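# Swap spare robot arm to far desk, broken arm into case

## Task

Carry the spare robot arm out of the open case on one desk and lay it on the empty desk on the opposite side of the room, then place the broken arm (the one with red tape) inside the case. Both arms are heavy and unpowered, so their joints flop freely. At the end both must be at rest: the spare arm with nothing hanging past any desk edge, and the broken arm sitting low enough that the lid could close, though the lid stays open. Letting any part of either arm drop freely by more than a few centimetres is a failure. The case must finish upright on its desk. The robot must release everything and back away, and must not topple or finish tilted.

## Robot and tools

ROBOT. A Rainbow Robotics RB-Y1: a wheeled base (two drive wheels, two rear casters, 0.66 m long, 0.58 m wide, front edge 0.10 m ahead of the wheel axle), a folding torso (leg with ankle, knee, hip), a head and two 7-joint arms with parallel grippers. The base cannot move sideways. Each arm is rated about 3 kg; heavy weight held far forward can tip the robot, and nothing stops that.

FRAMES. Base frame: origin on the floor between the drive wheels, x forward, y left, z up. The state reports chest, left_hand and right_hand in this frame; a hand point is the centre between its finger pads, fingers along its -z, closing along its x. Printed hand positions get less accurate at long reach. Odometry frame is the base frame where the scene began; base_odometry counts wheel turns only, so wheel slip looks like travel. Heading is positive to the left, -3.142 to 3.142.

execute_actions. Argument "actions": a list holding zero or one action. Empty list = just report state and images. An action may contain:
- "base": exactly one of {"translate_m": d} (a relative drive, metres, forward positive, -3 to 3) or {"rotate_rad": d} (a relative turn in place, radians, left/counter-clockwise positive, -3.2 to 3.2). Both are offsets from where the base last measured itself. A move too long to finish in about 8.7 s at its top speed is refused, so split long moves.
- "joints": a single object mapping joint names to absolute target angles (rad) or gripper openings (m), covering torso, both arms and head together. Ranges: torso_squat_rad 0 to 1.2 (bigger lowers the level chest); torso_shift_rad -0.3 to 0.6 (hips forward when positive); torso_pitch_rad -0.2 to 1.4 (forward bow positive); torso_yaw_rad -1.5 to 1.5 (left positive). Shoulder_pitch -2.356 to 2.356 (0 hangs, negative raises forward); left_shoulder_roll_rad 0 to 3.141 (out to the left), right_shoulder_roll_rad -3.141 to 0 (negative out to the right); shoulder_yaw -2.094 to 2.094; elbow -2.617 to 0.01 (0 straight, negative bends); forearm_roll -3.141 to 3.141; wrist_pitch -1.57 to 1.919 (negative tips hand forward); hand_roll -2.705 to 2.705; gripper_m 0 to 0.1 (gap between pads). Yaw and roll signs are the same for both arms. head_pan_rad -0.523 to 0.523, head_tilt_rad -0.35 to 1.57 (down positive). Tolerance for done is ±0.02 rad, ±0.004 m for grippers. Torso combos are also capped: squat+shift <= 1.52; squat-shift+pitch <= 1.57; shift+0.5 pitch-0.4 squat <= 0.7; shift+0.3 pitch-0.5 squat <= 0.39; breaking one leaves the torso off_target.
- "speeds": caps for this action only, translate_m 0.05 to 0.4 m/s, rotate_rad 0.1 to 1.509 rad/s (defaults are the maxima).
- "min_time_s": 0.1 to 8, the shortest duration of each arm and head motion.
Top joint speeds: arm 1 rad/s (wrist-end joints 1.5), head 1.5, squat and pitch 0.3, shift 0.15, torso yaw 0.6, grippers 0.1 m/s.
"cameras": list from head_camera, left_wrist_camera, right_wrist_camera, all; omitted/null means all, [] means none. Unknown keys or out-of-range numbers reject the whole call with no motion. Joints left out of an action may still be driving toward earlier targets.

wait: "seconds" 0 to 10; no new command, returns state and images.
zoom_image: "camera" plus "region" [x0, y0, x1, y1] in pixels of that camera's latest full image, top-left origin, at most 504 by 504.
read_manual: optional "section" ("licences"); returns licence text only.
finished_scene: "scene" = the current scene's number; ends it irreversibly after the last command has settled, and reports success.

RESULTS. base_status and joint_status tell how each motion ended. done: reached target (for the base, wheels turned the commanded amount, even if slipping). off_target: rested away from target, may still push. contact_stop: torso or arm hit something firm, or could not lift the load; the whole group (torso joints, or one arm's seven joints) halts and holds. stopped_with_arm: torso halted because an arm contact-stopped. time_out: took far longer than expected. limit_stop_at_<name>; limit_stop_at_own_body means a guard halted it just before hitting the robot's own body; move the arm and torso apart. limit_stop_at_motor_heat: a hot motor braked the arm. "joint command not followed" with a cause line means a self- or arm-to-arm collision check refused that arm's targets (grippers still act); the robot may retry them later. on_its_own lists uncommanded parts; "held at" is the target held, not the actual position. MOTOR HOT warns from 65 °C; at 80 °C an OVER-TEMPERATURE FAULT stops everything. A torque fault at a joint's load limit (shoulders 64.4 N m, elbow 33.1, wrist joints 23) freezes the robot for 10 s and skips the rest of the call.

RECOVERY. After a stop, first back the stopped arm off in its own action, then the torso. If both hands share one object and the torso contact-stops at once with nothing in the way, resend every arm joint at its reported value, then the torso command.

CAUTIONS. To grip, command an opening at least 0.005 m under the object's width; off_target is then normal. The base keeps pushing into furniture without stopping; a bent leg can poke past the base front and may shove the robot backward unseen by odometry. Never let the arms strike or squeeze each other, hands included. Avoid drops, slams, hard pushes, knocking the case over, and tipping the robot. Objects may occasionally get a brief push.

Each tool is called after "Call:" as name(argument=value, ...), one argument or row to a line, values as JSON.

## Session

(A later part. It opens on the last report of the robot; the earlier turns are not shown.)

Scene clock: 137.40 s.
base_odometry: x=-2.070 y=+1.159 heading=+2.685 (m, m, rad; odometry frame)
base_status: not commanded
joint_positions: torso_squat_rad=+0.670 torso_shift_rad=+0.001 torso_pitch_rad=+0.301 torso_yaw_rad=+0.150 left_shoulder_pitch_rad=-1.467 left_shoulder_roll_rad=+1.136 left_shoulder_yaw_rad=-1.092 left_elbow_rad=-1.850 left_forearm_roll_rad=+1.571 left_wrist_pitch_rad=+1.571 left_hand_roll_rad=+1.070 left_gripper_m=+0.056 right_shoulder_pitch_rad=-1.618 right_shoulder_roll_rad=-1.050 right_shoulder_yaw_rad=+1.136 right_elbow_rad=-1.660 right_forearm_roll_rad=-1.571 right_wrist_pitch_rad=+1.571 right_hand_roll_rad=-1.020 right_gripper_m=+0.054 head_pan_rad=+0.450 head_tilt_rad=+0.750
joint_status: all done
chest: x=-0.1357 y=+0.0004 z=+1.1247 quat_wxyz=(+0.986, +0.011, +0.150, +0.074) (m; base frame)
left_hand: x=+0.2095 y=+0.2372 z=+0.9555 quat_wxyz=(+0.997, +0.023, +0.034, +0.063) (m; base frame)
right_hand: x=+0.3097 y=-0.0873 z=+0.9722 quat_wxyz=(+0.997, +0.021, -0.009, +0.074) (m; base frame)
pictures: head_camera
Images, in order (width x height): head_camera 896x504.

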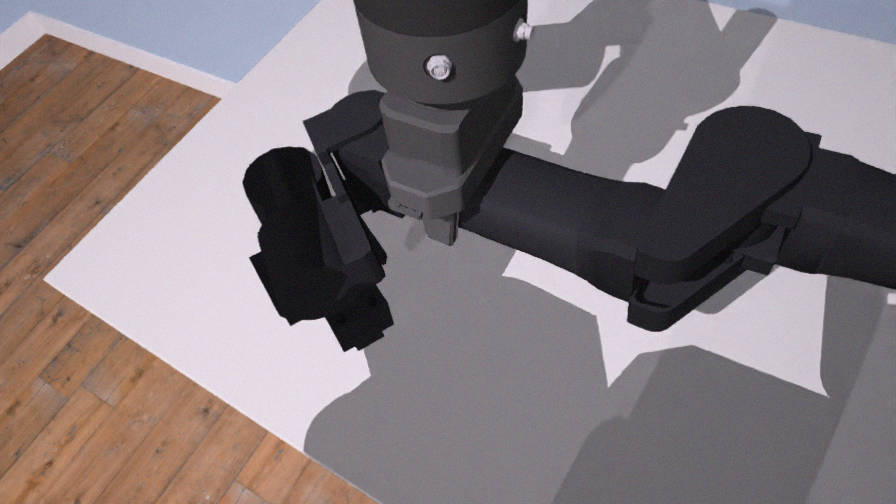

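Call:
execute_actions(
  actions=[
    {"joints":{"torso_squat_rad":0.71}},
  ],
  cameras=[],
)

Call:
execute_actions(
  actions=[
    {"joints":{"torso_squat_rad":0.75}},
  ],
  cameras=["head_camera"],
)

Scene clock: 144.40 s.
base_odometry: x=-2.070 y=+1.159 heading=+2.685 (m, m, rad; odometry frame)
base_status: not commanded
joint_positions: torso_squat_rad=+0.710 torso_shift_rad=+0.001 torso_pitch_rad=+0.301 torso_yaw_rad=+0.150 left_shoulder_pitch_rad=-1.467 left_shoulder_roll_rad=+1.136 left_shoulder_yaw_rad=-1.092 left_elbow_rad=-1.850 left_forearm_roll_rad=+1.571 left_wrist_pitch_rad=+1.571 left_hand_roll_rad=+1.070 left_gripper_m=+0.056 right_shoulder_pitch_rad=-1.618 right_shoulder_roll_rad=-1.050 right_shoulder_yaw_rad=+1.136 right_elbow_rad=-1.660 right_forearm_roll_rad=-1.571 right_wrist_pitch_rad=+1.571 right_hand_roll_rad=-1.020 right_gripper_m=+0.054 head_pan_rad=+0.450 head_tilt_rad=+0.750
joint_status: all done
chest: x=-0.1357 y=+0.0004 z=+1.1069 quat_wxyz=(+0.986, +0.011, +0.150, +0.074) (m; base frame)
left_hand: x=+0.2094 y=+0.2372 z=+0.9377 quat_wxyz=(+0.997, +0.023, +0.034, +0.063) (m; base frame)
right_hand: x=+0.3097 y=-0.0873 z=+0.9544 quat_wxyz=(+0.997, +0.021, -0.009, +0.074) (m; base frame)
pictures: none
No camera images: the call's "cameras" was empty. Leave "cameras" out to get every camera's image.

Scene clock: 145.23 s.
base_odometry: x=-2.070 y=+1.159 heading=+2.685 (m, m, rad; odometry frame)
base_status: not commanded
joint_positions: torso_squat_rad=+0.750 torso_shift_rad=+0.001 torso_pitch_rad=+0.301 torso_yaw_rad=+0.150 left_shoulder_pitch_rad=-1.467 left_shoulder_roll_rad=+1.136 left_shoulder_yaw_rad=-1.092 left_elbow_rad=-1.850 left_forearm_roll_rad=+1.571 left_wrist_pitch_rad=+1.571 left_hand_roll_rad=+1.070 left_gripper_m=+0.056 right_shoulder_pitch_rad=-1.618 right_shoulder_roll_rad=-1.050 right_shoulder_yaw_rad=+1.136 right_elbow_rad=-1.660 right_forearm_roll_rad=-1.571 right_wrist_pitch_rad=+1.571 right_hand_roll_rad=-1.020 right_gripper_m=+0.054 head_pan_rad=+0.450 head_tilt_rad=+0.750
joint_status: all done
chest: x=-0.1358 y=+0.0004 z=+1.0882 quat_wxyz=(+0.986, +0.011, +0.150, +0.074) (m; base frame)
left_hand: x=+0.2094 y=+0.2372 z=+0.9190 quat_wxyz=(+0.997, +0.023, +0.034, +0.063) (m; base frame)
right_hand: x=+0.3097 y=-0.0873 z=+0.9357 quat_wxyz=(+0.997, +0.021, -0.009, +0.074) (m; base frame)
pictures: head_camera
Images, in order (width x height): head_camera 896x504.

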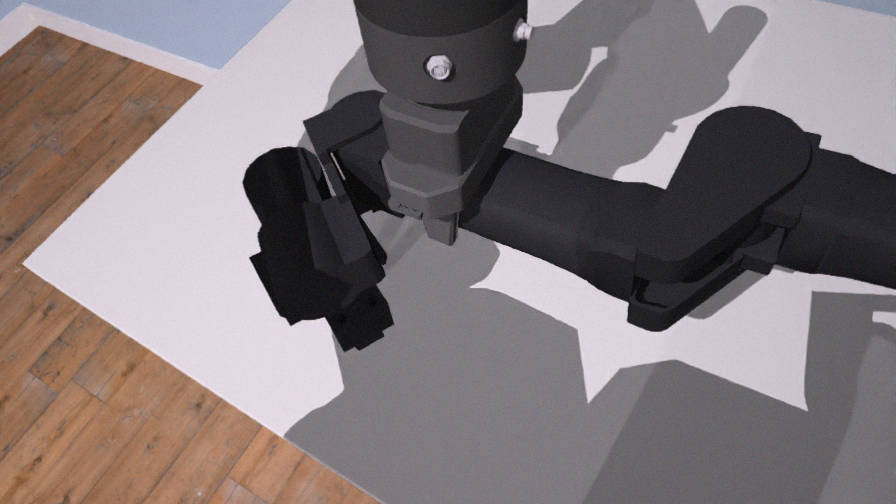

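Call:
execute_actions(
  actions=[
    {"base":{"translate_m":0.07},"joints":{"torso_squat_rad":0.77}},
  ],
  cameras=[],
)

Call:
execute_actions(
  actions=[
    {"joints":{"torso_squat_rad":0.81}},
  ],
  cameras=["head_camera"],
)

Scene clock: 153.60 s.
base_odometry: x=-2.131 y=+1.189 heading=+2.685 (m, m, rad; odometry frame)
base_status: translate_m time_out (by the wheels' count: +0.068 of +0.070)
joint_positions: torso_squat_rad=+0.770 torso_shift_rad=-0.001 torso_pitch_rad=+0.300 torso_yaw_rad=+0.150 left_shoulder_pitch_rad=-1.468 left_shoulder_roll_rad=+1.136 left_shoulder_yaw_rad=-1.091 left_elbow_rad=-1.850 left_forearm_roll_rad=+1.571 left_wrist_pitch_rad=+1.571 left_hand_roll_rad=+1.070 left_gripper_m=+0.056 right_shoulder_pitch_rad=-1.618 right_shoulder_roll_rad=-1.050 right_shoulder_yaw_rad=+1.137 right_elbow_rad=-1.660 right_forearm_roll_rad=-1.571 right_wrist_pitch_rad=+1.571 right_hand_roll_rad=-1.020 right_gripper_m=+0.054 head_pan_rad=+0.450 head_tilt_rad=+0.750
joint_status: all done
chest: x=-0.1370 y=+0.0004 z=+1.0785 quat_wxyz=(+0.986, +0.011, +0.149, +0.074) (m; base frame)
left_hand: x=+0.2090 y=+0.2370 z=+0.9106 quat_wxyz=(+0.997, +0.022, +0.032, +0.063) (m; base frame)
right_hand: x=+0.3087 y=-0.0876 z=+0.9266 quat_wxyz=(+0.997, +0.020, -0.010, +0.073) (m; base frame)
pictures: none
No camera images: the call's "cameras" was empty. Leave "cameras" out to get every camera's image.

not run: a stop came earlier in this reply.

Call:
execute_actions(
  actions=[
    {"base":{"translate_m":-0.04},"joints":{"torso_squat_rad":0.79,"torso_yaw_rad":0.05}},
  ],
  cameras=["head_camera"],
)

Scene clock: 158.33 s.
base_odometry: x=-2.095 y=+1.171 heading=+2.686 (m, m, rad; odometry frame)
base_status: done
joint_positions: torso_squat_rad=+0.790 torso_shift_rad=+0.001 torso_pitch_rad=+0.301 torso_yaw_rad=+0.050 left_shoulder_pitch_rad=-1.469 left_shoulder_roll_rad=+1.136 left_shoulder_yaw_rad=-1.090 left_elbow_rad=-1.850 left_forearm_roll_rad=+1.571 left_wrist_pitch_rad=+1.571 left_hand_roll_rad=+1.070 left_gripper_m=+0.055 right_shoulder_pitch_rad=-1.618 right_shoulder_roll_rad=-1.050 right_shoulder_yaw_rad=+1.137 right_elbow_rad=-1.660 right_forearm_roll_rad=-1.571 right_wrist_pitch_rad=+1.571 right_hand_roll_rad=-1.020 right_gripper_m=+0.054 head_pan_rad=+0.450 head_tilt_rad=+0.750
joint_status: all done
chest: x=-0.1359 y=+0.0002 z=+1.0687 quat_wxyz=(+0.988, +0.003, +0.150, +0.025) (m; base frame)
left_hand: x=+0.2308 y=+0.1977 z=+0.8941 quat_wxyz=(+0.999, +0.009, +0.032, +0.015) (m; base frame)
right_hand: x=+0.2987 y=-0.1343 z=+0.9192 quat_wxyz=(+1.000, +0.005, -0.008, +0.026) (m; base frame)
pictures: head_camera
Images, in order (width x height): head_camera 896x504.

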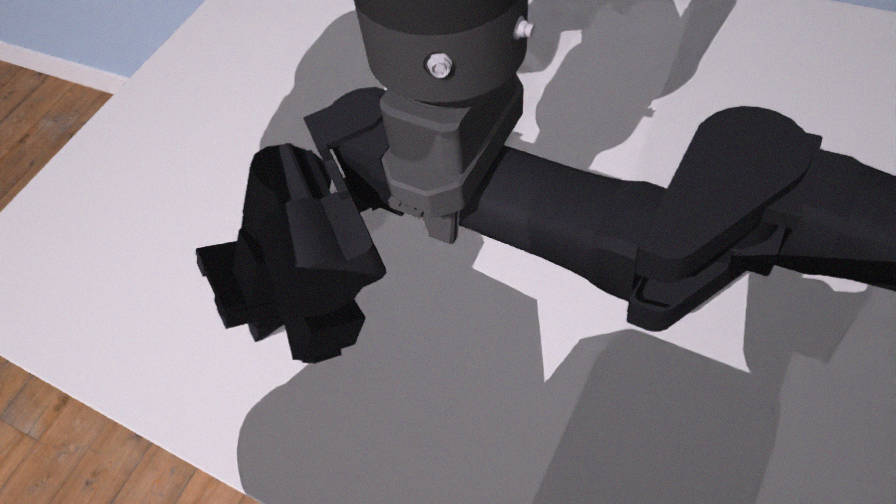

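Call:
execute_actions(
  actions=[
    {"base":{"translate_m":-0.02},"joints":{"torso_squat_rad":0.85,"torso_yaw_rad":-0.08}},
  ],
  cameras=["head_camera"],
)

Call:
execute_actions(
  actions=[
    {"joints":{"torso_squat_rad":0.93,"torso_yaw_rad":-0.15}},
  ],
  cameras=["head_camera"],
)

Scene clock: 167.60 s.
base_odometry: x=-2.077 y=+1.162 heading=+2.687 (m, m, rad; odometry frame)
base_status: done
joint_positions: torso_squat_rad=+0.850 torso_shift_rad=+0.001 torso_pitch_rad=+0.301 torso_yaw_rad=-0.080 left_shoulder_pitch_rad=-1.468 left_shoulder_roll_rad=+1.136 left_shoulder_yaw_rad=-1.091 left_elbow_rad=-1.850 left_forearm_roll_rad=+1.571 left_wrist_pitch_rad=+1.571 left_hand_roll_rad=+1.070 left_gripper_m=+0.055 right_shoulder_pitch_rad=-1.618 right_shoulder_roll_rad=-1.050 right_shoulder_yaw_rad=+1.137 right_elbow_rad=-1.660 right_forearm_roll_rad=-1.571 right_wrist_pitch_rad=+1.571 right_hand_roll_rad=-1.020 right_gripper_m=+0.054 head_pan_rad=+0.450 head_tilt_rad=+0.750
joint_status: all done
chest: x=-0.1359 y=+0.0002 z=+1.0380 quat_wxyz=(+0.988, -0.006, +0.150, -0.040) (m; base frame)
left_hand: x=+0.2518 y=+0.1440 z=+0.8565 quat_wxyz=(+0.998, -0.008, +0.032, -0.048) (m; base frame)
right_hand: x=+0.2784 y=-0.1925 z=+0.8949 quat_wxyz=(+0.999, -0.015, -0.008, -0.036) (m; base frame)
pictures: head_camera
Images, in order (width x height): head_camera 896x504.

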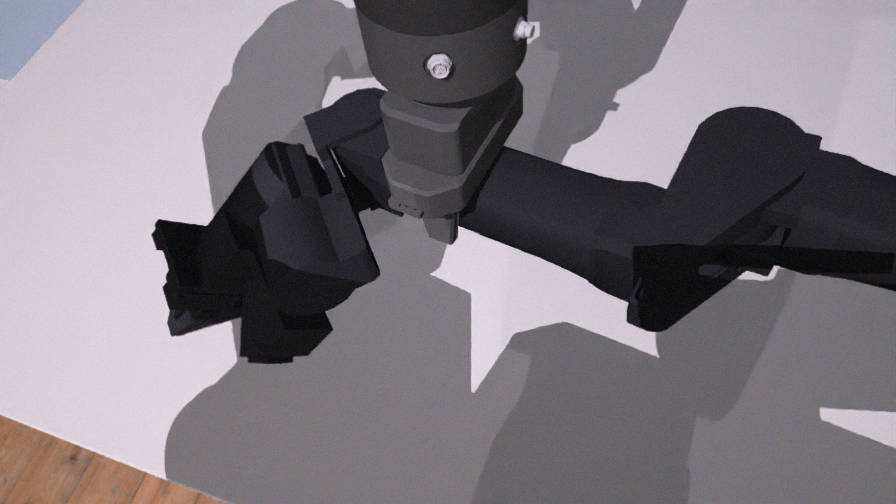

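Scene clock: 168.67 s.
base_odometry: x=-2.077 y=+1.162 heading=+2.687 (m, m, rad; odometry frame)
base_status: not commanded
joint_positions: torso_squat_rad=+0.930 torso_shift_rad=+0.001 torso_pitch_rad=+0.301 torso_yaw_rad=-0.150 left_shoulder_pitch_rad=-1.469 left_shoulder_roll_rad=+1.136 left_shoulder_yaw_rad=-1.090 left_elbow_rad=-1.850 left_forearm_roll_rad=+1.571 left_wrist_pitch_rad=+1.571 left_hand_roll_rad=+1.070 left_gripper_m=+0.055 right_shoulder_pitch_rad=-1.618 right_shoulder_roll_rad=-1.049 right_shoulder_yaw_rad=+1.137 right_elbow_rad=-1.660 right_forearm_roll_rad=-1.571 right_wrist_pitch_rad=+1.571 right_hand_roll_rad=-1.020 right_gripper_m=+0.054 head_pan_rad=+0.450 head_tilt_rad=+0.750
joint_status: all done
chest: x=-0.1359 y=+0.0001 z=+0.9945 quat_wxyz=(+0.986, -0.012, +0.150, -0.074) (m; base frame)
left_hand: x=+0.2606 y=+0.1139 z=+0.8106 quat_wxyz=(+0.996, -0.017, +0.031, -0.081) (m; base frame)
right_hand: x=+0.2645 y=-0.2228 z=+0.8557 quat_wxyz=(+0.997, -0.025, -0.008, -0.069) (m; base frame)
pictures: head_camera
Images, in order (width x height): head_camera 896x504.

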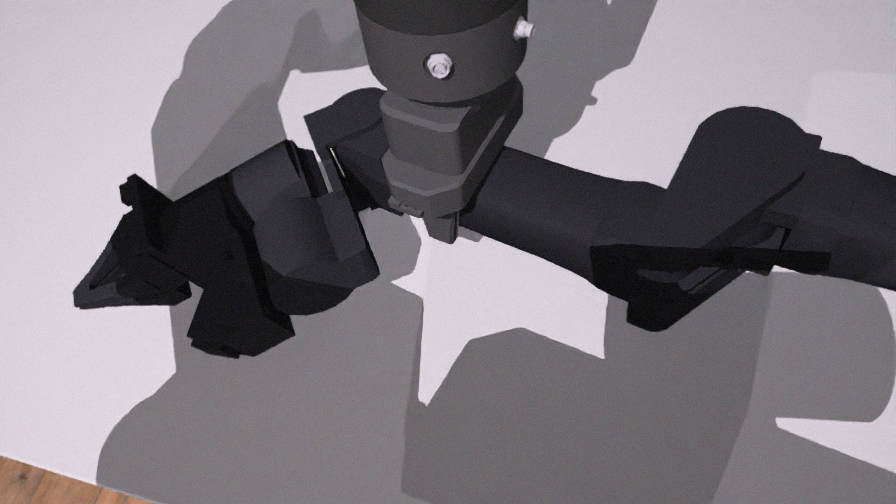

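Call:
execute_actions(
  actions=[
    {"base":{"translate_m":-0.02},"joints":{"torso_squat_rad":0.98,"torso_yaw_rad":-0.12,"head_pan_rad":0.3}},
  ],
  cameras=["head_camera"],
)

Call:
execute_actions(
  actions=[
    {"joints":{"torso_squat_rad":1.01,"head_pan_rad":-0.45}},
  ],
  cameras=["head_camera"],
)

Scene clock: 177.00 s.
base_odometry: x=-2.059 y=+1.153 heading=+2.688 (m, m, rad; odometry frame)
base_status: done
joint_positions: torso_squat_rad=+0.980 torso_shift_rad=+0.001 torso_pitch_rad=+0.301 torso_yaw_rad=-0.120 left_shoulder_pitch_rad=-1.469 left_shoulder_roll_rad=+1.136 left_shoulder_yaw_rad=-1.090 left_elbow_rad=-1.850 left_forearm_roll_rad=+1.571 left_wrist_pitch_rad=+1.571 left_hand_roll_rad=+1.070 left_gripper_m=+0.055 right_shoulder_pitch_rad=-1.618 right_shoulder_roll_rad=-1.049 right_shoulder_yaw_rad=+1.137 right_elbow_rad=-1.660 right_forearm_roll_rad=-1.571 right_wrist_pitch_rad=+1.571 right_hand_roll_rad=-1.020 right_gripper_m=+0.054 head_pan_rad=+0.300 head_tilt_rad=+0.750
joint_status: all done
chest: x=-0.1360 y=+0.0001 z=+0.9660 quat_wxyz=(+0.987, -0.009, +0.150, -0.059) (m; base frame)
left_hand: x=+0.2571 y=+0.1269 z=+0.7831 quat_wxyz=(+0.997, -0.013, +0.032, -0.067) (m; base frame)
right_hand: x=+0.2707 y=-0.2100 z=+0.8252 quat_wxyz=(+0.998, -0.021, -0.008, -0.055) (m; base frame)
pictures: head_camera
Images, in order (width x height): head_camera 896x504.

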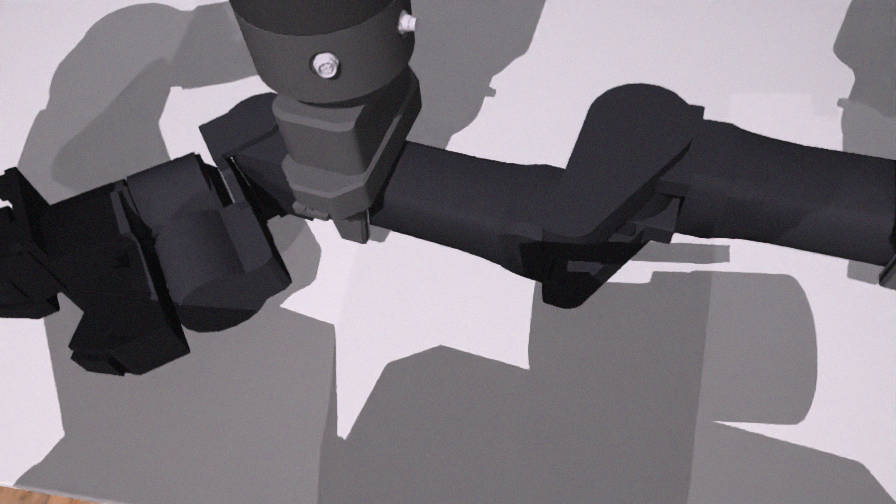

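Scene clock: 178.17 s.
base_odometry: x=-2.059 y=+1.153 heading=+2.688 (m, m, rad; odometry frame)
base_status: not commanded
joint_positions: torso_squat_rad=+1.000 torso_shift_rad=-0.001 torso_pitch_rad=+0.297 torso_yaw_rad=-0.120 left_shoulder_pitch_rad=-1.473 left_shoulder_roll_rad=+1.138 left_shoulder_yaw_rad=-1.086 left_elbow_rad=-1.851 left_forearm_roll_rad=+1.571 left_wrist_pitch_rad=+1.572 left_hand_roll_rad=+1.070 left_gripper_m=+0.055 right_shoulder_pitch_rad=-1.618 right_shoulder_roll_rad=-1.050 right_shoulder_yaw_rad=+1.137 right_elbow_rad=-1.659 right_forearm_roll_rad=-1.570 right_wrist_pitch_rad=+1.571 right_hand_roll_rad=-1.020 right_gripper_m=+0.054 head_pan_rad=-0.450 head_tilt_rad=+0.750
joint_status: torso_squat_rad contact_stop (moved +0.020 of +0.030); the others done
chest: x=-0.1376 y=+0.0000 z=+0.9548 quat_wxyz=(+0.987, -0.009, +0.148, -0.059) (m; base frame)
left_hand: x=+0.2577 y=+0.1261 z=+0.7765 quat_wxyz=(+0.997, -0.014, +0.026, -0.067) (m; base frame)
right_hand: x=+0.2701 y=-0.2104 z=+0.8161 quat_wxyz=(+0.998, -0.020, -0.011, -0.055) (m; base frame)
pictures: head_camera
Images, in order (width x height): head_camera 896x504.

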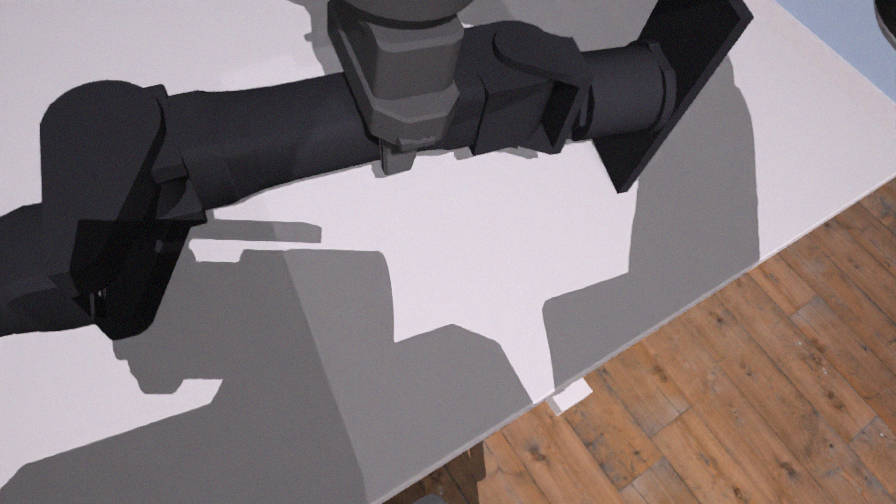

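Call:
execute_actions(
  actions=[
    {"joints":{"left_shoulder_pitch_rad":-1.48,"right_shoulder_pitch_rad":-1.58},"min_time_s":1},
  ],
  cameras=["head_camera"],
)

Scene clock: 183.97 s.
base_odometry: x=-2.059 y=+1.153 heading=+2.688 (m, m, rad; odometry frame)
base_status: not commanded
joint_positions: torso_squat_rad=+1.000 torso_shift_rad=-0.001 torso_pitch_rad=+0.297 torso_yaw_rad=-0.120 left_shoulder_pitch_rad=-1.479 left_shoulder_roll_rad=+1.136 left_shoulder_yaw_rad=-1.089 left_elbow_rad=-1.851 left_forearm_roll_rad=+1.572 left_wrist_pitch_rad=+1.571 left_hand_roll_rad=+1.070 left_gripper_m=+0.055 right_shoulder_pitch_rad=-1.585 right_shoulder_roll_rad=-1.051 right_shoulder_yaw_rad=+1.131 right_elbow_rad=-1.659 right_forearm_roll_rad=-1.570 right_wrist_pitch_rad=+1.570 right_hand_roll_rad=-1.020 right_gripper_m=+0.054 head_pan_rad=-0.450 head_tilt_rad=+0.750
joint_status: all done
chest: x=-0.1375 y=+0.0004 z=+0.9548 quat_wxyz=(+0.987, -0.010, +0.148, -0.059) (m; base frame)
left_hand: x=+0.2580 y=+0.1252 z=+0.7772 quat_wxyz=(+0.997, -0.015, +0.025, -0.069) (m; base frame)
right_hand: x=+0.2643 y=-0.2142 z=+0.8054 quat_wxyz=(+0.998, -0.019, +0.002, -0.061) (m; base frame)
pictures: head_camera
Images, in order (width x height): head_camera 896x504.

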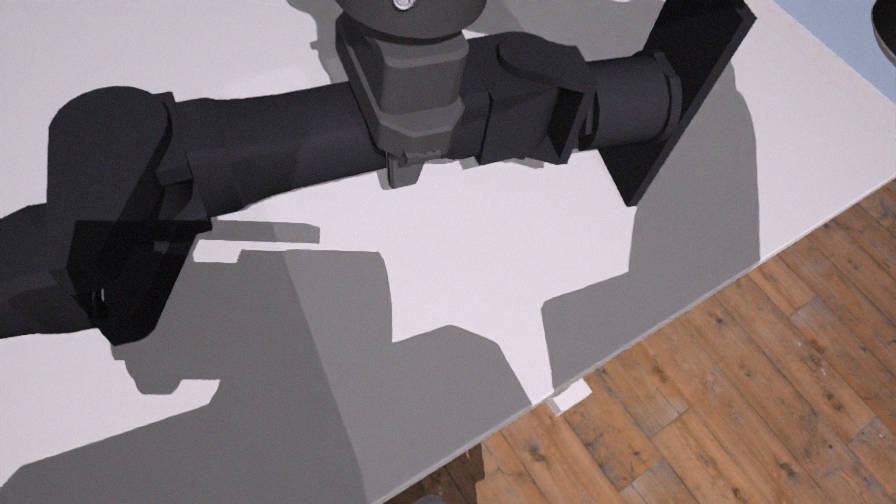

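Both resting. Release.

Call:
execute_actions(
  actions=[
    {"joints":{"left_gripper_m":0.1,"right_gripper_m":0.1,"right_shoulder_pitch_rad":-1.595,"head_pan_rad":0.1}},
  ],
  cameras=[],
)

Call:
execute_actions(
  actions=[
    {"joints":{"torso_squat_rad":0.5,"head_tilt_rad":0.5}},
  ],
  cameras=[],
)

Call:
execute_actions(
  actions=[
    {"base":{"translate_m":-0.7},"joints":{"torso_squat_rad":0,"torso_yaw_rad":0,"head_pan_rad":0,"head_tilt_rad":0.3,"left_shoulder_pitch_rad":-1.534,"left_elbow_rad":-1.4,"right_elbow_rad":-1.4,"right_shoulder_pitch_rad":-1.534,"right_shoulder_roll_rad":-1.137,"right_shoulder_yaw_rad":1.089}},
  ],
  cameras=["head_camera"],
)

Call:
execute_actions(
  actions=[
    {"base":{"rotate_rad":-1.9},"joints":{"head_tilt_rad":0.0}},
  ],
  cameras=["head_camera"],
)

Scene clock: 194.57 s.
base_odometry: x=-2.059 y=+1.153 heading=+2.688 (m, m, rad; odometry frame)
base_status: not commanded
joint_positions: torso_squat_rad=+1.000 torso_shift_rad=+0.000 torso_pitch_rad=+0.298 torso_yaw_rad=-0.120 left_shoulder_pitch_rad=-1.480 left_shoulder_roll_rad=+1.137 left_shoulder_yaw_rad=-1.089 left_elbow_rad=-1.850 left_forearm_roll_rad=+1.571 left_wrist_pitch_rad=+1.571 left_hand_roll_rad=+1.070 left_gripper_m=+0.099 right_shoulder_pitch_rad=-1.595 right_shoulder_roll_rad=-1.050 right_shoulder_yaw_rad=+1.135 right_elbow_rad=-1.660 right_forearm_roll_rad=-1.571 right_wrist_pitch_rad=+1.571 right_hand_roll_rad=-1.020 right_gripper_m=+0.100 head_pan_rad=+0.100 head_tilt_rad=+0.750
joint_status: all done
chest: x=-0.1372 y=+0.0002 z=+0.9548 quat_wxyz=(+0.987, -0.009, +0.148, -0.059) (m; base frame)
left_hand: x=+0.2588 y=+0.1253 z=+0.7772 quat_wxyz=(+0.997, -0.014, +0.025, -0.068) (m; base frame)
right_hand: x=+0.2655 y=-0.2130 z=+0.8075 quat_wxyz=(+0.998, -0.020, +0.000, -0.059) (m; base frame)
pictures: none
No camera images: the call's "cameras" was empty. Leave "cameras" out to get every camera's image.

Scene clock: 197.03 s.
base_odometry: x=-2.059 y=+1.153 heading=+2.688 (m, m, rad; odometry frame)
base_status: not commanded
joint_positions: torso_squat_rad=+0.500 torso_shift_rad=+0.000 torso_pitch_rad=+0.298 torso_yaw_rad=-0.120 left_shoulder_pitch_rad=-1.480 left_shoulder_roll_rad=+1.137 left_shoulder_yaw_rad=-1.089 left_elbow_rad=-1.850 left_forearm_roll_rad=+1.571 left_wrist_pitch_rad=+1.571 left_hand_roll_rad=+1.070 left_gripper_m=+0.099 right_shoulder_pitch_rad=-1.595 right_shoulder_roll_rad=-1.050 right_shoulder_yaw_rad=+1.135 right_elbow_rad=-1.660 right_forearm_roll_rad=-1.571 right_wrist_pitch_rad=+1.571 right_hand_roll_rad=-1.020 right_gripper_m=+0.100 head_pan_rad=+0.100 head_tilt_rad=+0.500
joint_status: all done
chest: x=-0.1371 y=+0.0002 z=+1.1905 quat_wxyz=(+0.987, -0.009, +0.148, -0.059) (m; base frame)
left_hand: x=+0.2588 y=+0.1253 z=+1.0129 quat_wxyz=(+0.997, -0.014, +0.025, -0.068) (m; base frame)
right_hand: x=+0.2656 y=-0.2130 z=+1.0432 quat_wxyz=(+0.998, -0.020, +0.000, -0.059) (m; base frame)
pictures: none
No camera images: the call's "cameras" was empty. Leave "cameras" out to get every camera's image.

Scene clock: 200.23 s.
base_odometry: x=-1.430 y=+0.846 heading=+2.687 (m, m, rad; odometry frame)
base_status: done
joint_positions: torso_squat_rad=+0.000 torso_shift_rad=+0.000 torso_pitch_rad=+0.298 torso_yaw_rad=+0.000 left_shoulder_pitch_rad=-1.534 left_shoulder_roll_rad=+1.137 left_shoulder_yaw_rad=-1.089 left_elbow_rad=-1.400 left_forearm_roll_rad=+1.571 left_wrist_pitch_rad=+1.571 left_hand_roll_rad=+1.070 left_gripper_m=+0.099 right_shoulder_pitch_rad=-1.534 right_shoulder_roll_rad=-1.137 right_shoulder_yaw_rad=+1.089 right_elbow_rad=-1.400 right_forearm_roll_rad=-1.571 right_wrist_pitch_rad=+1.571 right_hand_roll_rad=-1.020 right_gripper_m=+0.100 head_pan_rad=+0.000 head_tilt_rad=+0.300
joint_status: all done
chest: x=-0.1373 y=+0.0003 z=+1.2763 quat_wxyz=(+0.989, +0.000, +0.149, +0.000) (m; base frame)
left_hand: x=+0.3324 y=+0.2515 z=+1.1227 quat_wxyz=(+0.979, +0.000, -0.001, +0.204) (m; base frame)
right_hand: x=+0.3326 y=-0.2510 z=+1.1233 quat_wxyz=(+0.984, +0.000, -0.001, -0.179) (m; base frame)
pictures: head_camera
Images, in order (width x height): head_camera 896x504.

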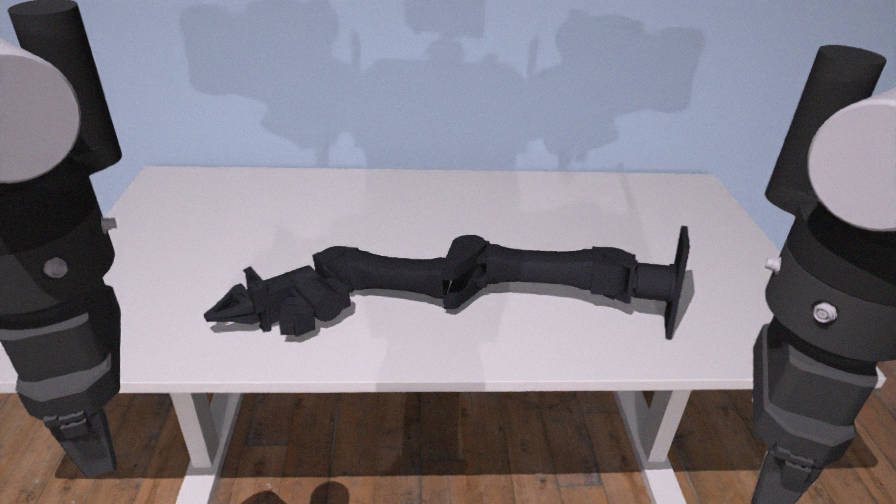

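Scene clock: 204.47 s.
base_odometry: x=-1.429 y=+0.846 heading=+0.787 (m, m, rad; odometry frame)
base_status: done
joint_positions: torso_squat_rad=+0.000 torso_shift_rad=+0.000 torso_pitch_rad=+0.298 torso_yaw_rad=+0.000 left_shoulder_pitch_rad=-1.534 left_shoulder_roll_rad=+1.137 left_shoulder_yaw_rad=-1.089 left_elbow_rad=-1.400 left_forearm_roll_rad=+1.571 left_wrist_pitch_rad=+1.571 left_hand_roll_rad=+1.070 left_gripper_m=+0.099 right_shoulder_pitch_rad=-1.534 right_shoulder_roll_rad=-1.137 right_shoulder_yaw_rad=+1.089 right_elbow_rad=-1.400 right_forearm_roll_rad=-1.571 right_wrist_pitch_rad=+1.571 right_hand_roll_rad=-1.020 right_gripper_m=+0.100 head_pan_rad=+0.000 head_tilt_rad=+0.000
joint_status: all done
chest: x=-0.1373 y=+0.0003 z=+1.2763 quat_wxyz=(+0.989, +0.000, +0.149, +0.000) (m; base frame)
left_hand: x=+0.3324 y=+0.2515 z=+1.1226 quat_wxyz=(+0.979, +0.000, -0.001, +0.204) (m; base frame)
right_hand: x=+0.3326 y=-0.2510 z=+1.1233 quat_wxyz=(+0.984, +0.000, -0.001, -0.179) (m; base frame)
pictures: head_camera
Images, in order (width x height): head_camera 896x504.

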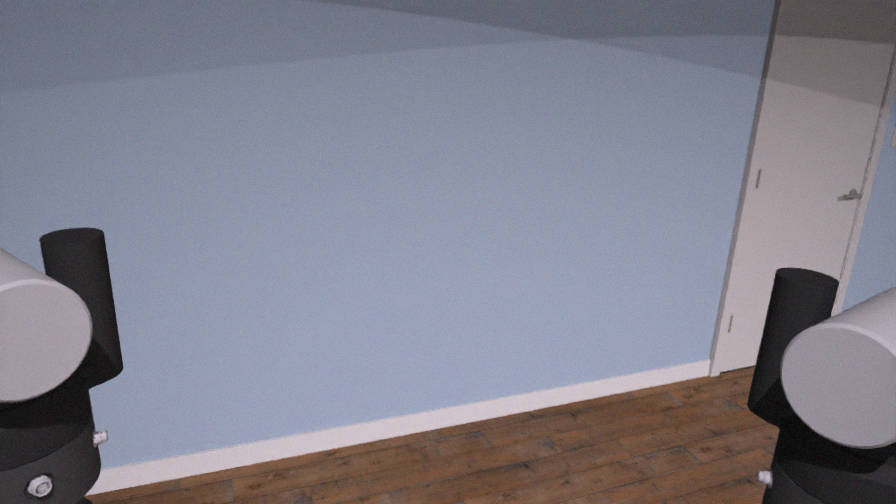

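Wrong side.

Call:
execute_actions(
  actions=[
    {"base":{"rotate_rad":-2.0}},
  ],
  cameras=["head_camera"],
)

Scene clock: 210.87 s.
base_odometry: x=-1.430 y=+0.846 heading=-1.212 (m, m, rad; odometry frame)
base_status: done
joint_positions: torso_squat_rad=+0.000 torso_shift_rad=+0.000 torso_pitch_rad=+0.298 torso_yaw_rad=+0.000 left_shoulder_pitch_rad=-1.534 left_shoulder_roll_rad=+1.137 left_shoulder_yaw_rad=-1.089 left_elbow_rad=-1.400 left_forearm_roll_rad=+1.571 left_wrist_pitch_rad=+1.571 left_hand_roll_rad=+1.070 left_gripper_m=+0.099 right_shoulder_pitch_rad=-1.534 right_shoulder_roll_rad=-1.137 right_shoulder_yaw_rad=+1.089 right_elbow_rad=-1.400 right_forearm_roll_rad=-1.571 right_wrist_pitch_rad=+1.571 right_hand_roll_rad=-1.020 right_gripper_m=+0.100 head_pan_rad=+0.000 head_tilt_rad=+0.000
joint_status: not commanded
chest: x=-0.1373 y=+0.0003 z=+1.2763 quat_wxyz=(+0.989, +0.000, +0.149, +0.000) (m; base frame)
left_hand: x=+0.3324 y=+0.2515 z=+1.1226 quat_wxyz=(+0.979, +0.000, -0.001, +0.204) (m; base frame)
right_hand: x=+0.3326 y=-0.2510 z=+1.1233 quat_wxyz=(+0.984, +0.000, -0.001, -0.179) (m; base frame)
pictures: head_camera
Images, in order (width x height): head_camera 896x504.

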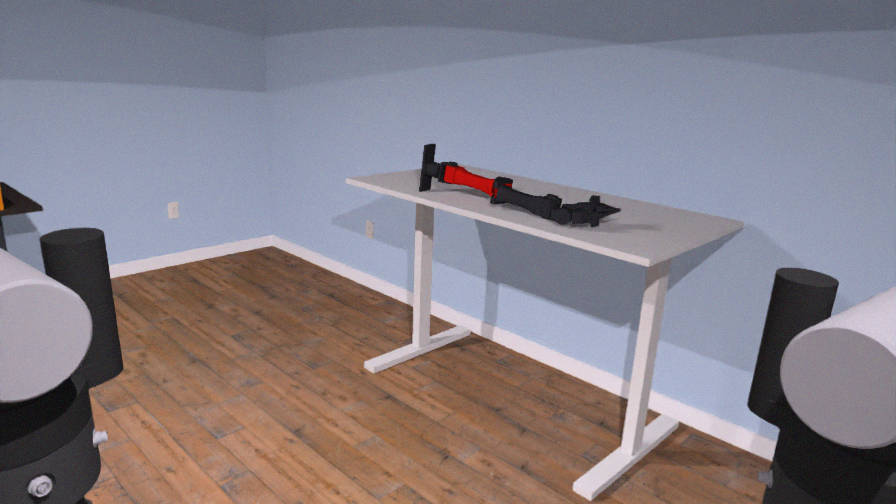

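Call:
execute_actions(
  actions=[
    {"base":{"rotate_rad":0.251},"joints":{"left_elbow_rad":-1.833,"right_elbow_rad":-1.833,"left_hand_roll_rad":1.09,"right_hand_roll_rad":-1.09,"torso_pitch_rad":0.15}},
  ],
  cameras=[],
)

Call:
execute_actions(
  actions=[
    {"base":{"translate_m":1.97}},
  ],
  cameras=[],
)

Call:
execute_actions(
  actions=[
    {"base":{"rotate_rad":-1.062},"joints":{"head_tilt_rad":0.5}},
  ],
  cameras=["head_camera"],
)

Scene clock: 224.30 s.
base_odometry: x=-1.429 y=+0.846 heading=-0.962 (m, m, rad; odometry frame)
base_status: done
joint_positions: torso_squat_rad=+0.000 torso_shift_rad=+0.000 torso_pitch_rad=+0.150 torso_yaw_rad=+0.000 left_shoulder_pitch_rad=-1.534 left_shoulder_roll_rad=+1.137 left_shoulder_yaw_rad=-1.089 left_elbow_rad=-1.833 left_forearm_roll_rad=+1.571 left_wrist_pitch_rad=+1.571 left_hand_roll_rad=+1.090 left_gripper_m=+0.099 right_shoulder_pitch_rad=-1.534 right_shoulder_roll_rad=-1.137 right_shoulder_yaw_rad=+1.089 right_elbow_rad=-1.833 right_forearm_roll_rad=-1.571 right_wrist_pitch_rad=+1.571 right_hand_roll_rad=-1.090 right_gripper_m=+0.100 head_pan_rad=+0.000 head_tilt_rad=+0.000
joint_status: all done
chest: x=-0.1820 y=+0.0002 z=+1.2865 quat_wxyz=(+0.997, +0.000, +0.075, +0.000) (m; base frame)
left_hand: x=+0.2302 y=+0.1707 z=+1.1928 quat_wxyz=(+0.997, +0.000, -0.075, -0.001) (m; base frame)
right_hand: x=+0.2303 y=-0.1703 z=+1.1932 quat_wxyz=(+0.997, -0.001, -0.075, +0.001) (m; base frame)
pictures: none
No camera images: the call's "cameras" was empty. Leave "cameras" out to get every camera's image.

Scene clock: 230.63 s.
base_odometry: x=-0.304 y=-0.771 heading=-0.963 (m, m, rad; odometry frame)
base_status: done
joint_positions: torso_squat_rad=+0.000 torso_shift_rad=+0.000 torso_pitch_rad=+0.150 torso_yaw_rad=+0.000 left_shoulder_pitch_rad=-1.534 left_shoulder_roll_rad=+1.137 left_shoulder_yaw_rad=-1.089 left_elbow_rad=-1.833 left_forearm_roll_rad=+1.571 left_wrist_pitch_rad=+1.571 left_hand_roll_rad=+1.090 left_gripper_m=+0.099 right_shoulder_pitch_rad=-1.534 right_shoulder_roll_rad=-1.137 right_shoulder_yaw_rad=+1.089 right_elbow_rad=-1.833 right_forearm_roll_rad=-1.571 right_wrist_pitch_rad=+1.571 right_hand_roll_rad=-1.090 right_gripper_m=+0.100 head_pan_rad=+0.000 head_tilt_rad=+0.000
joint_status: not commanded
chest: x=-0.1819 y=+0.0002 z=+1.2864 quat_wxyz=(+0.997, +0.000, +0.075, +0.000) (m; base frame)
left_hand: x=+0.2303 y=+0.1707 z=+1.1927 quat_wxyz=(+0.997, +0.000, -0.075, -0.001) (m; base frame)
right_hand: x=+0.2304 y=-0.1703 z=+1.1931 quat_wxyz=(+0.997, -0.001, -0.075, +0.001) (m; base frame)
pictures: none
No camera images: the call's "cameras" was empty. Leave "cameras" out to get every camera's image.

Scene clock: 233.93 s.
base_odometry: x=-0.304 y=-0.770 heading=-2.025 (m, m, rad; odometry frame)
base_status: done
joint_positions: torso_squat_rad=+0.000 torso_shift_rad=+0.000 torso_pitch_rad=+0.150 torso_yaw_rad=+0.000 left_shoulder_pitch_rad=-1.534 left_shoulder_roll_rad=+1.137 left_shoulder_yaw_rad=-1.089 left_elbow_rad=-1.833 left_forearm_roll_rad=+1.571 left_wrist_pitch_rad=+1.571 left_hand_roll_rad=+1.090 left_gripper_m=+0.099 right_shoulder_pitch_rad=-1.534 right_shoulder_roll_rad=-1.137 right_shoulder_yaw_rad=+1.089 right_elbow_rad=-1.833 right_forearm_roll_rad=-1.571 right_wrist_pitch_rad=+1.571 right_hand_roll_rad=-1.090 right_gripper_m=+0.100 head_pan_rad=+0.000 head_tilt_rad=+0.500
joint_status: all done
chest: x=-0.1819 y=+0.0003 z=+1.2864 quat_wxyz=(+0.997, +0.000, +0.075, +0.000) (m; base frame)
left_hand: x=+0.2303 y=+0.1708 z=+1.1927 quat_wxyz=(+0.997, +0.000, -0.075, -0.001) (m; base frame)
right_hand: x=+0.2304 y=-0.1703 z=+1.1931 quat_wxyz=(+0.997, -0.001, -0.075, +0.001) (m; base frame)
pictures: head_camera
Images, in order (width x height): head_camera 896x504.

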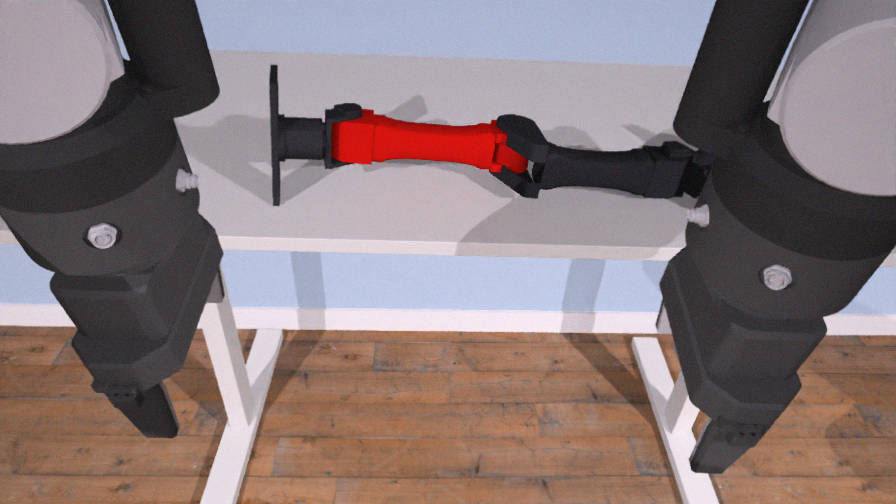

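Call:
execute_actions(
  actions=[
    {"base":{"rotate_rad":-0.12}},
  ],
  cameras=[],
)

Call:
execute_actions(
  actions=[
    {"base":{"translate_m":0.66},"joints":{"head_tilt_rad":0.85}},
  ],
)

Scene clock: 244.53 s.
base_odometry: x=-0.304 y=-0.770 heading=-2.144 (m, m, rad; odometry frame)
base_status: done
joint_positions: torso_squat_rad=+0.000 torso_shift_rad=+0.000 torso_pitch_rad=+0.150 torso_yaw_rad=+0.000 left_shoulder_pitch_rad=-1.534 left_shoulder_roll_rad=+1.137 left_shoulder_yaw_rad=-1.089 left_elbow_rad=-1.833 left_forearm_roll_rad=+1.571 left_wrist_pitch_rad=+1.571 left_hand_roll_rad=+1.090 left_gripper_m=+0.099 right_shoulder_pitch_rad=-1.534 right_shoulder_roll_rad=-1.137 right_shoulder_yaw_rad=+1.089 right_elbow_rad=-1.833 right_forearm_roll_rad=-1.571 right_wrist_pitch_rad=+1.571 right_hand_roll_rad=-1.090 right_gripper_m=+0.100 head_pan_rad=+0.000 head_tilt_rad=+0.500
joint_status: not commanded
chest: x=-0.1819 y=+0.0003 z=+1.2864 quat_wxyz=(+0.997, +0.000, +0.075, +0.000) (m; base frame)
left_hand: x=+0.2303 y=+0.1708 z=+1.1927 quat_wxyz=(+0.997, +0.000, -0.075, -0.001) (m; base frame)
right_hand: x=+0.2304 y=-0.1703 z=+1.1931 quat_wxyz=(+0.997, -0.001, -0.075, +0.001) (m; base frame)
pictures: none
No camera images: the call's "cameras" was empty. Leave "cameras" out to get every camera's image.

Scene clock: 247.53 s.
base_odometry: x=-0.662 y=-1.325 heading=-2.145 (m, m, rad; odometry frame)
base_status: done
joint_positions: torso_squat_rad=+0.000 torso_shift_rad=+0.000 torso_pitch_rad=+0.150 torso_yaw_rad=+0.000 left_shoulder_pitch_rad=-1.534 left_shoulder_roll_rad=+1.137 left_shoulder_yaw_rad=-1.089 left_elbow_rad=-1.833 left_forearm_roll_rad=+1.571 left_wrist_pitch_rad=+1.571 left_hand_roll_rad=+1.090 left_gripper_m=+0.099 right_shoulder_pitch_rad=-1.534 right_shoulder_roll_rad=-1.137 right_shoulder_yaw_rad=+1.089 right_elbow_rad=-1.833 right_forearm_roll_rad=-1.571 right_wrist_pitch_rad=+1.571 right_hand_roll_rad=-1.090 right_gripper_m=+0.100 head_pan_rad=+0.000 head_tilt_rad=+0.850
joint_status: all done
chest: x=-0.1819 y=+0.0003 z=+1.2864 quat_wxyz=(+0.997, +0.000, +0.075, +0.000) (m; base frame)
left_hand: x=+0.2303 y=+0.1708 z=+1.1927 quat_wxyz=(+0.997, +0.000, -0.075, -0.001) (m; base frame)
right_hand: x=+0.2304 y=-0.1703 z=+1.1931 quat_wxyz=(+0.997, -0.001, -0.075, +0.001) (m; base frame)
pictures: head_camera, left_wrist_camera, right_wrist_camera
Images, in order (width x height): head_camera 896x504, left_wrist_camera 644x364, right_wrist_camera 644x364.

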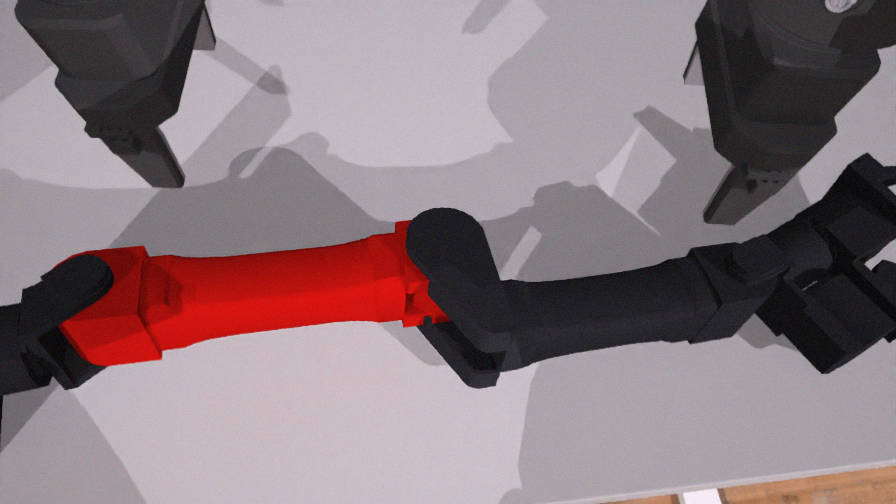

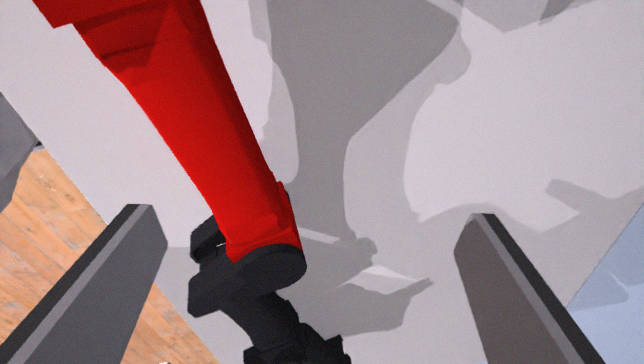

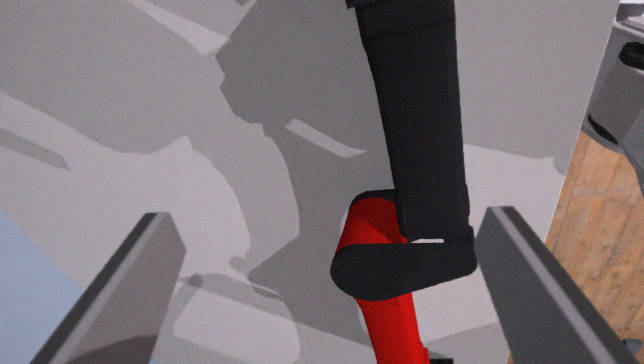

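Call:
execute_actions(
  actions=[
    {"base":{"translate_m":-0.073},"joints":{"torso_pitch_rad":0.3,"head_tilt_rad":0.7,"left_hand_roll_rad":1.22,"right_hand_roll_rad":-0.9,"right_shoulder_pitch_rad":-1.5,"right_elbow_rad":-1.78,"left_shoulder_pitch_rad":-1.57,"left_elbow_rad":-1.86}},
  ],
)

Scene clock: 257.60 s.
base_odometry: x=-0.622 y=-1.263 heading=-2.144 (m, m, rad; odometry frame)
base_status: done
joint_positions: torso_squat_rad=+0.000 torso_shift_rad=+0.000 torso_pitch_rad=+0.300 torso_yaw_rad=+0.000 left_shoulder_pitch_rad=-1.570 left_shoulder_roll_rad=+1.137 left_shoulder_yaw_rad=-1.089 left_elbow_rad=-1.860 left_forearm_roll_rad=+1.571 left_wrist_pitch_rad=+1.571 left_hand_roll_rad=+1.220 left_gripper_m=+0.099 right_shoulder_pitch_rad=-1.500 right_shoulder_roll_rad=-1.137 right_shoulder_yaw_rad=+1.089 right_elbow_rad=-1.780 right_forearm_roll_rad=-1.571 right_wrist_pitch_rad=+1.571 right_hand_roll_rad=-0.900 right_gripper_m=+0.100 head_pan_rad=+0.000 head_tilt_rad=+0.700
joint_status: all done
chest: x=-0.1368 y=+0.0003 z=+1.2761 quat_wxyz=(+0.989, +0.000, +0.149, +0.000) (m; base frame)
left_hand: x=+0.2579 y=+0.1618 z=+1.1345 quat_wxyz=(+0.999, -0.003, -0.017, +0.045) (m; base frame)
right_hand: x=+0.2609 y=-0.1833 z=+1.1101 quat_wxyz=(+0.998, -0.001, +0.016, +0.064) (m; base frame)
pictures: head_camera, left_wrist_camera, right_wrist_camera
Images, in order (width x height): head_camera 896x504, left_wrist_camera 644x364, right_wrist_camera 644x364.

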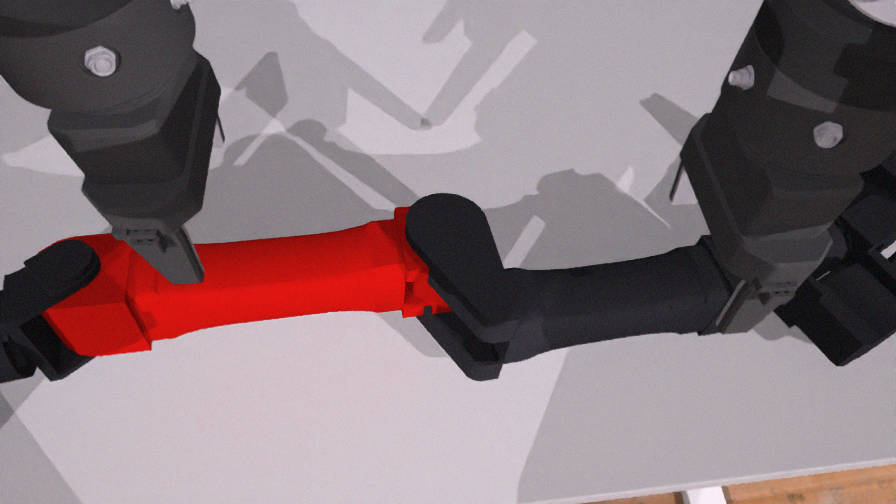

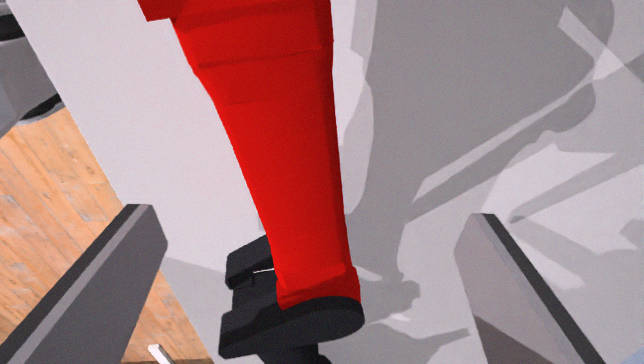

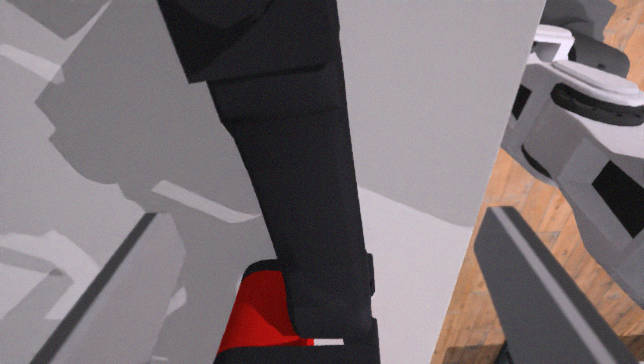

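Call:
execute_actions(
  actions=[
    {"joints":{"torso_yaw_rad":0.08,"torso_squat_rad":0.25,"left_hand_roll_rad":1.33,"right_hand_roll_rad":-0.86,"left_shoulder_pitch_rad":-1.616,"left_shoulder_roll_rad":1.075,"left_shoulder_yaw_rad":-1.122}},
  ],
)

Scene clock: 267.93 s.
base_odometry: x=-0.622 y=-1.263 heading=-2.144 (m, m, rad; odometry frame)
base_status: not commanded
joint_positions: torso_squat_rad=+0.250 torso_shift_rad=+0.000 torso_pitch_rad=+0.300 torso_yaw_rad=+0.080 left_shoulder_pitch_rad=-1.616 left_shoulder_roll_rad=+1.075 left_shoulder_yaw_rad=-1.122 left_elbow_rad=-1.860 left_forearm_roll_rad=+1.571 left_wrist_pitch_rad=+1.571 left_hand_roll_rad=+1.330 left_gripper_m=+0.099 right_shoulder_pitch_rad=-1.500 right_shoulder_roll_rad=-1.137 right_shoulder_yaw_rad=+1.089 right_elbow_rad=-1.780 right_forearm_roll_rad=-1.571 right_wrist_pitch_rad=+1.571 right_hand_roll_rad=-0.860 right_gripper_m=+0.100 head_pan_rad=+0.000 head_tilt_rad=+0.700
joint_status: all done
chest: x=-0.1368 y=+0.0002 z=+1.2544 quat_wxyz=(+0.988, +0.006, +0.149, +0.040) (m; base frame)
left_hand: x=+0.2414 y=+0.1694 z=+1.1165 quat_wxyz=(+0.995, +0.010, -0.018, +0.102) (m; base frame)
right_hand: x=+0.2736 y=-0.1485 z=+1.0845 quat_wxyz=(+0.992, +0.010, +0.015, +0.122) (m; base frame)
pictures: head_camera, left_wrist_camera, right_wrist_camera
Images, in order (width x height): head_camera 896x504, left_wrist_camera 644x364, right_wrist_camera 644x364.

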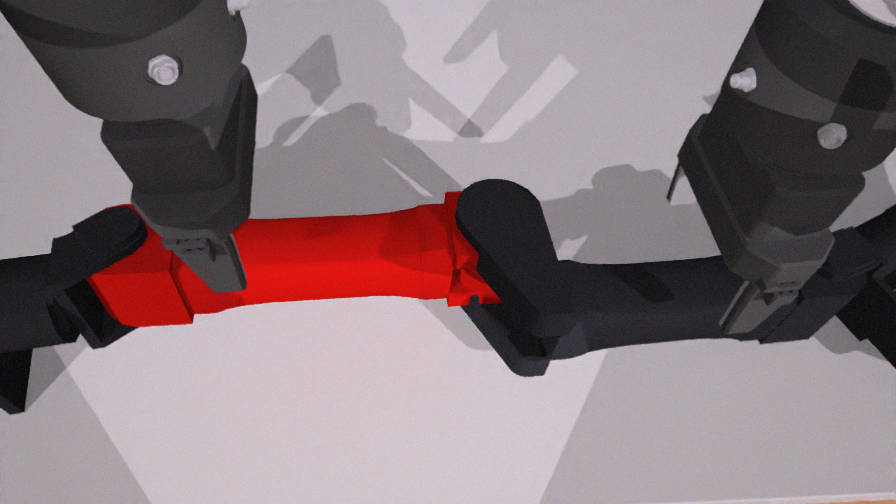

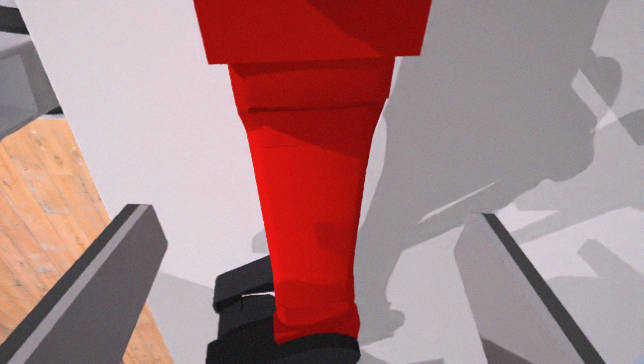

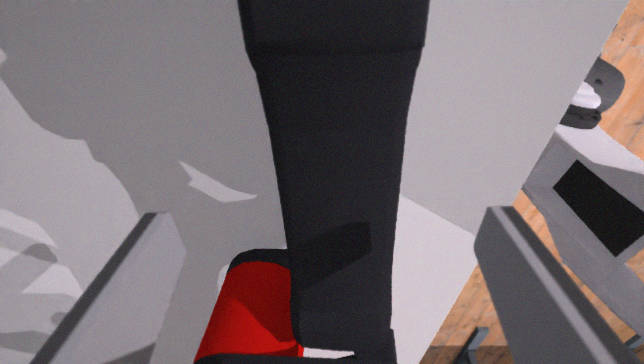

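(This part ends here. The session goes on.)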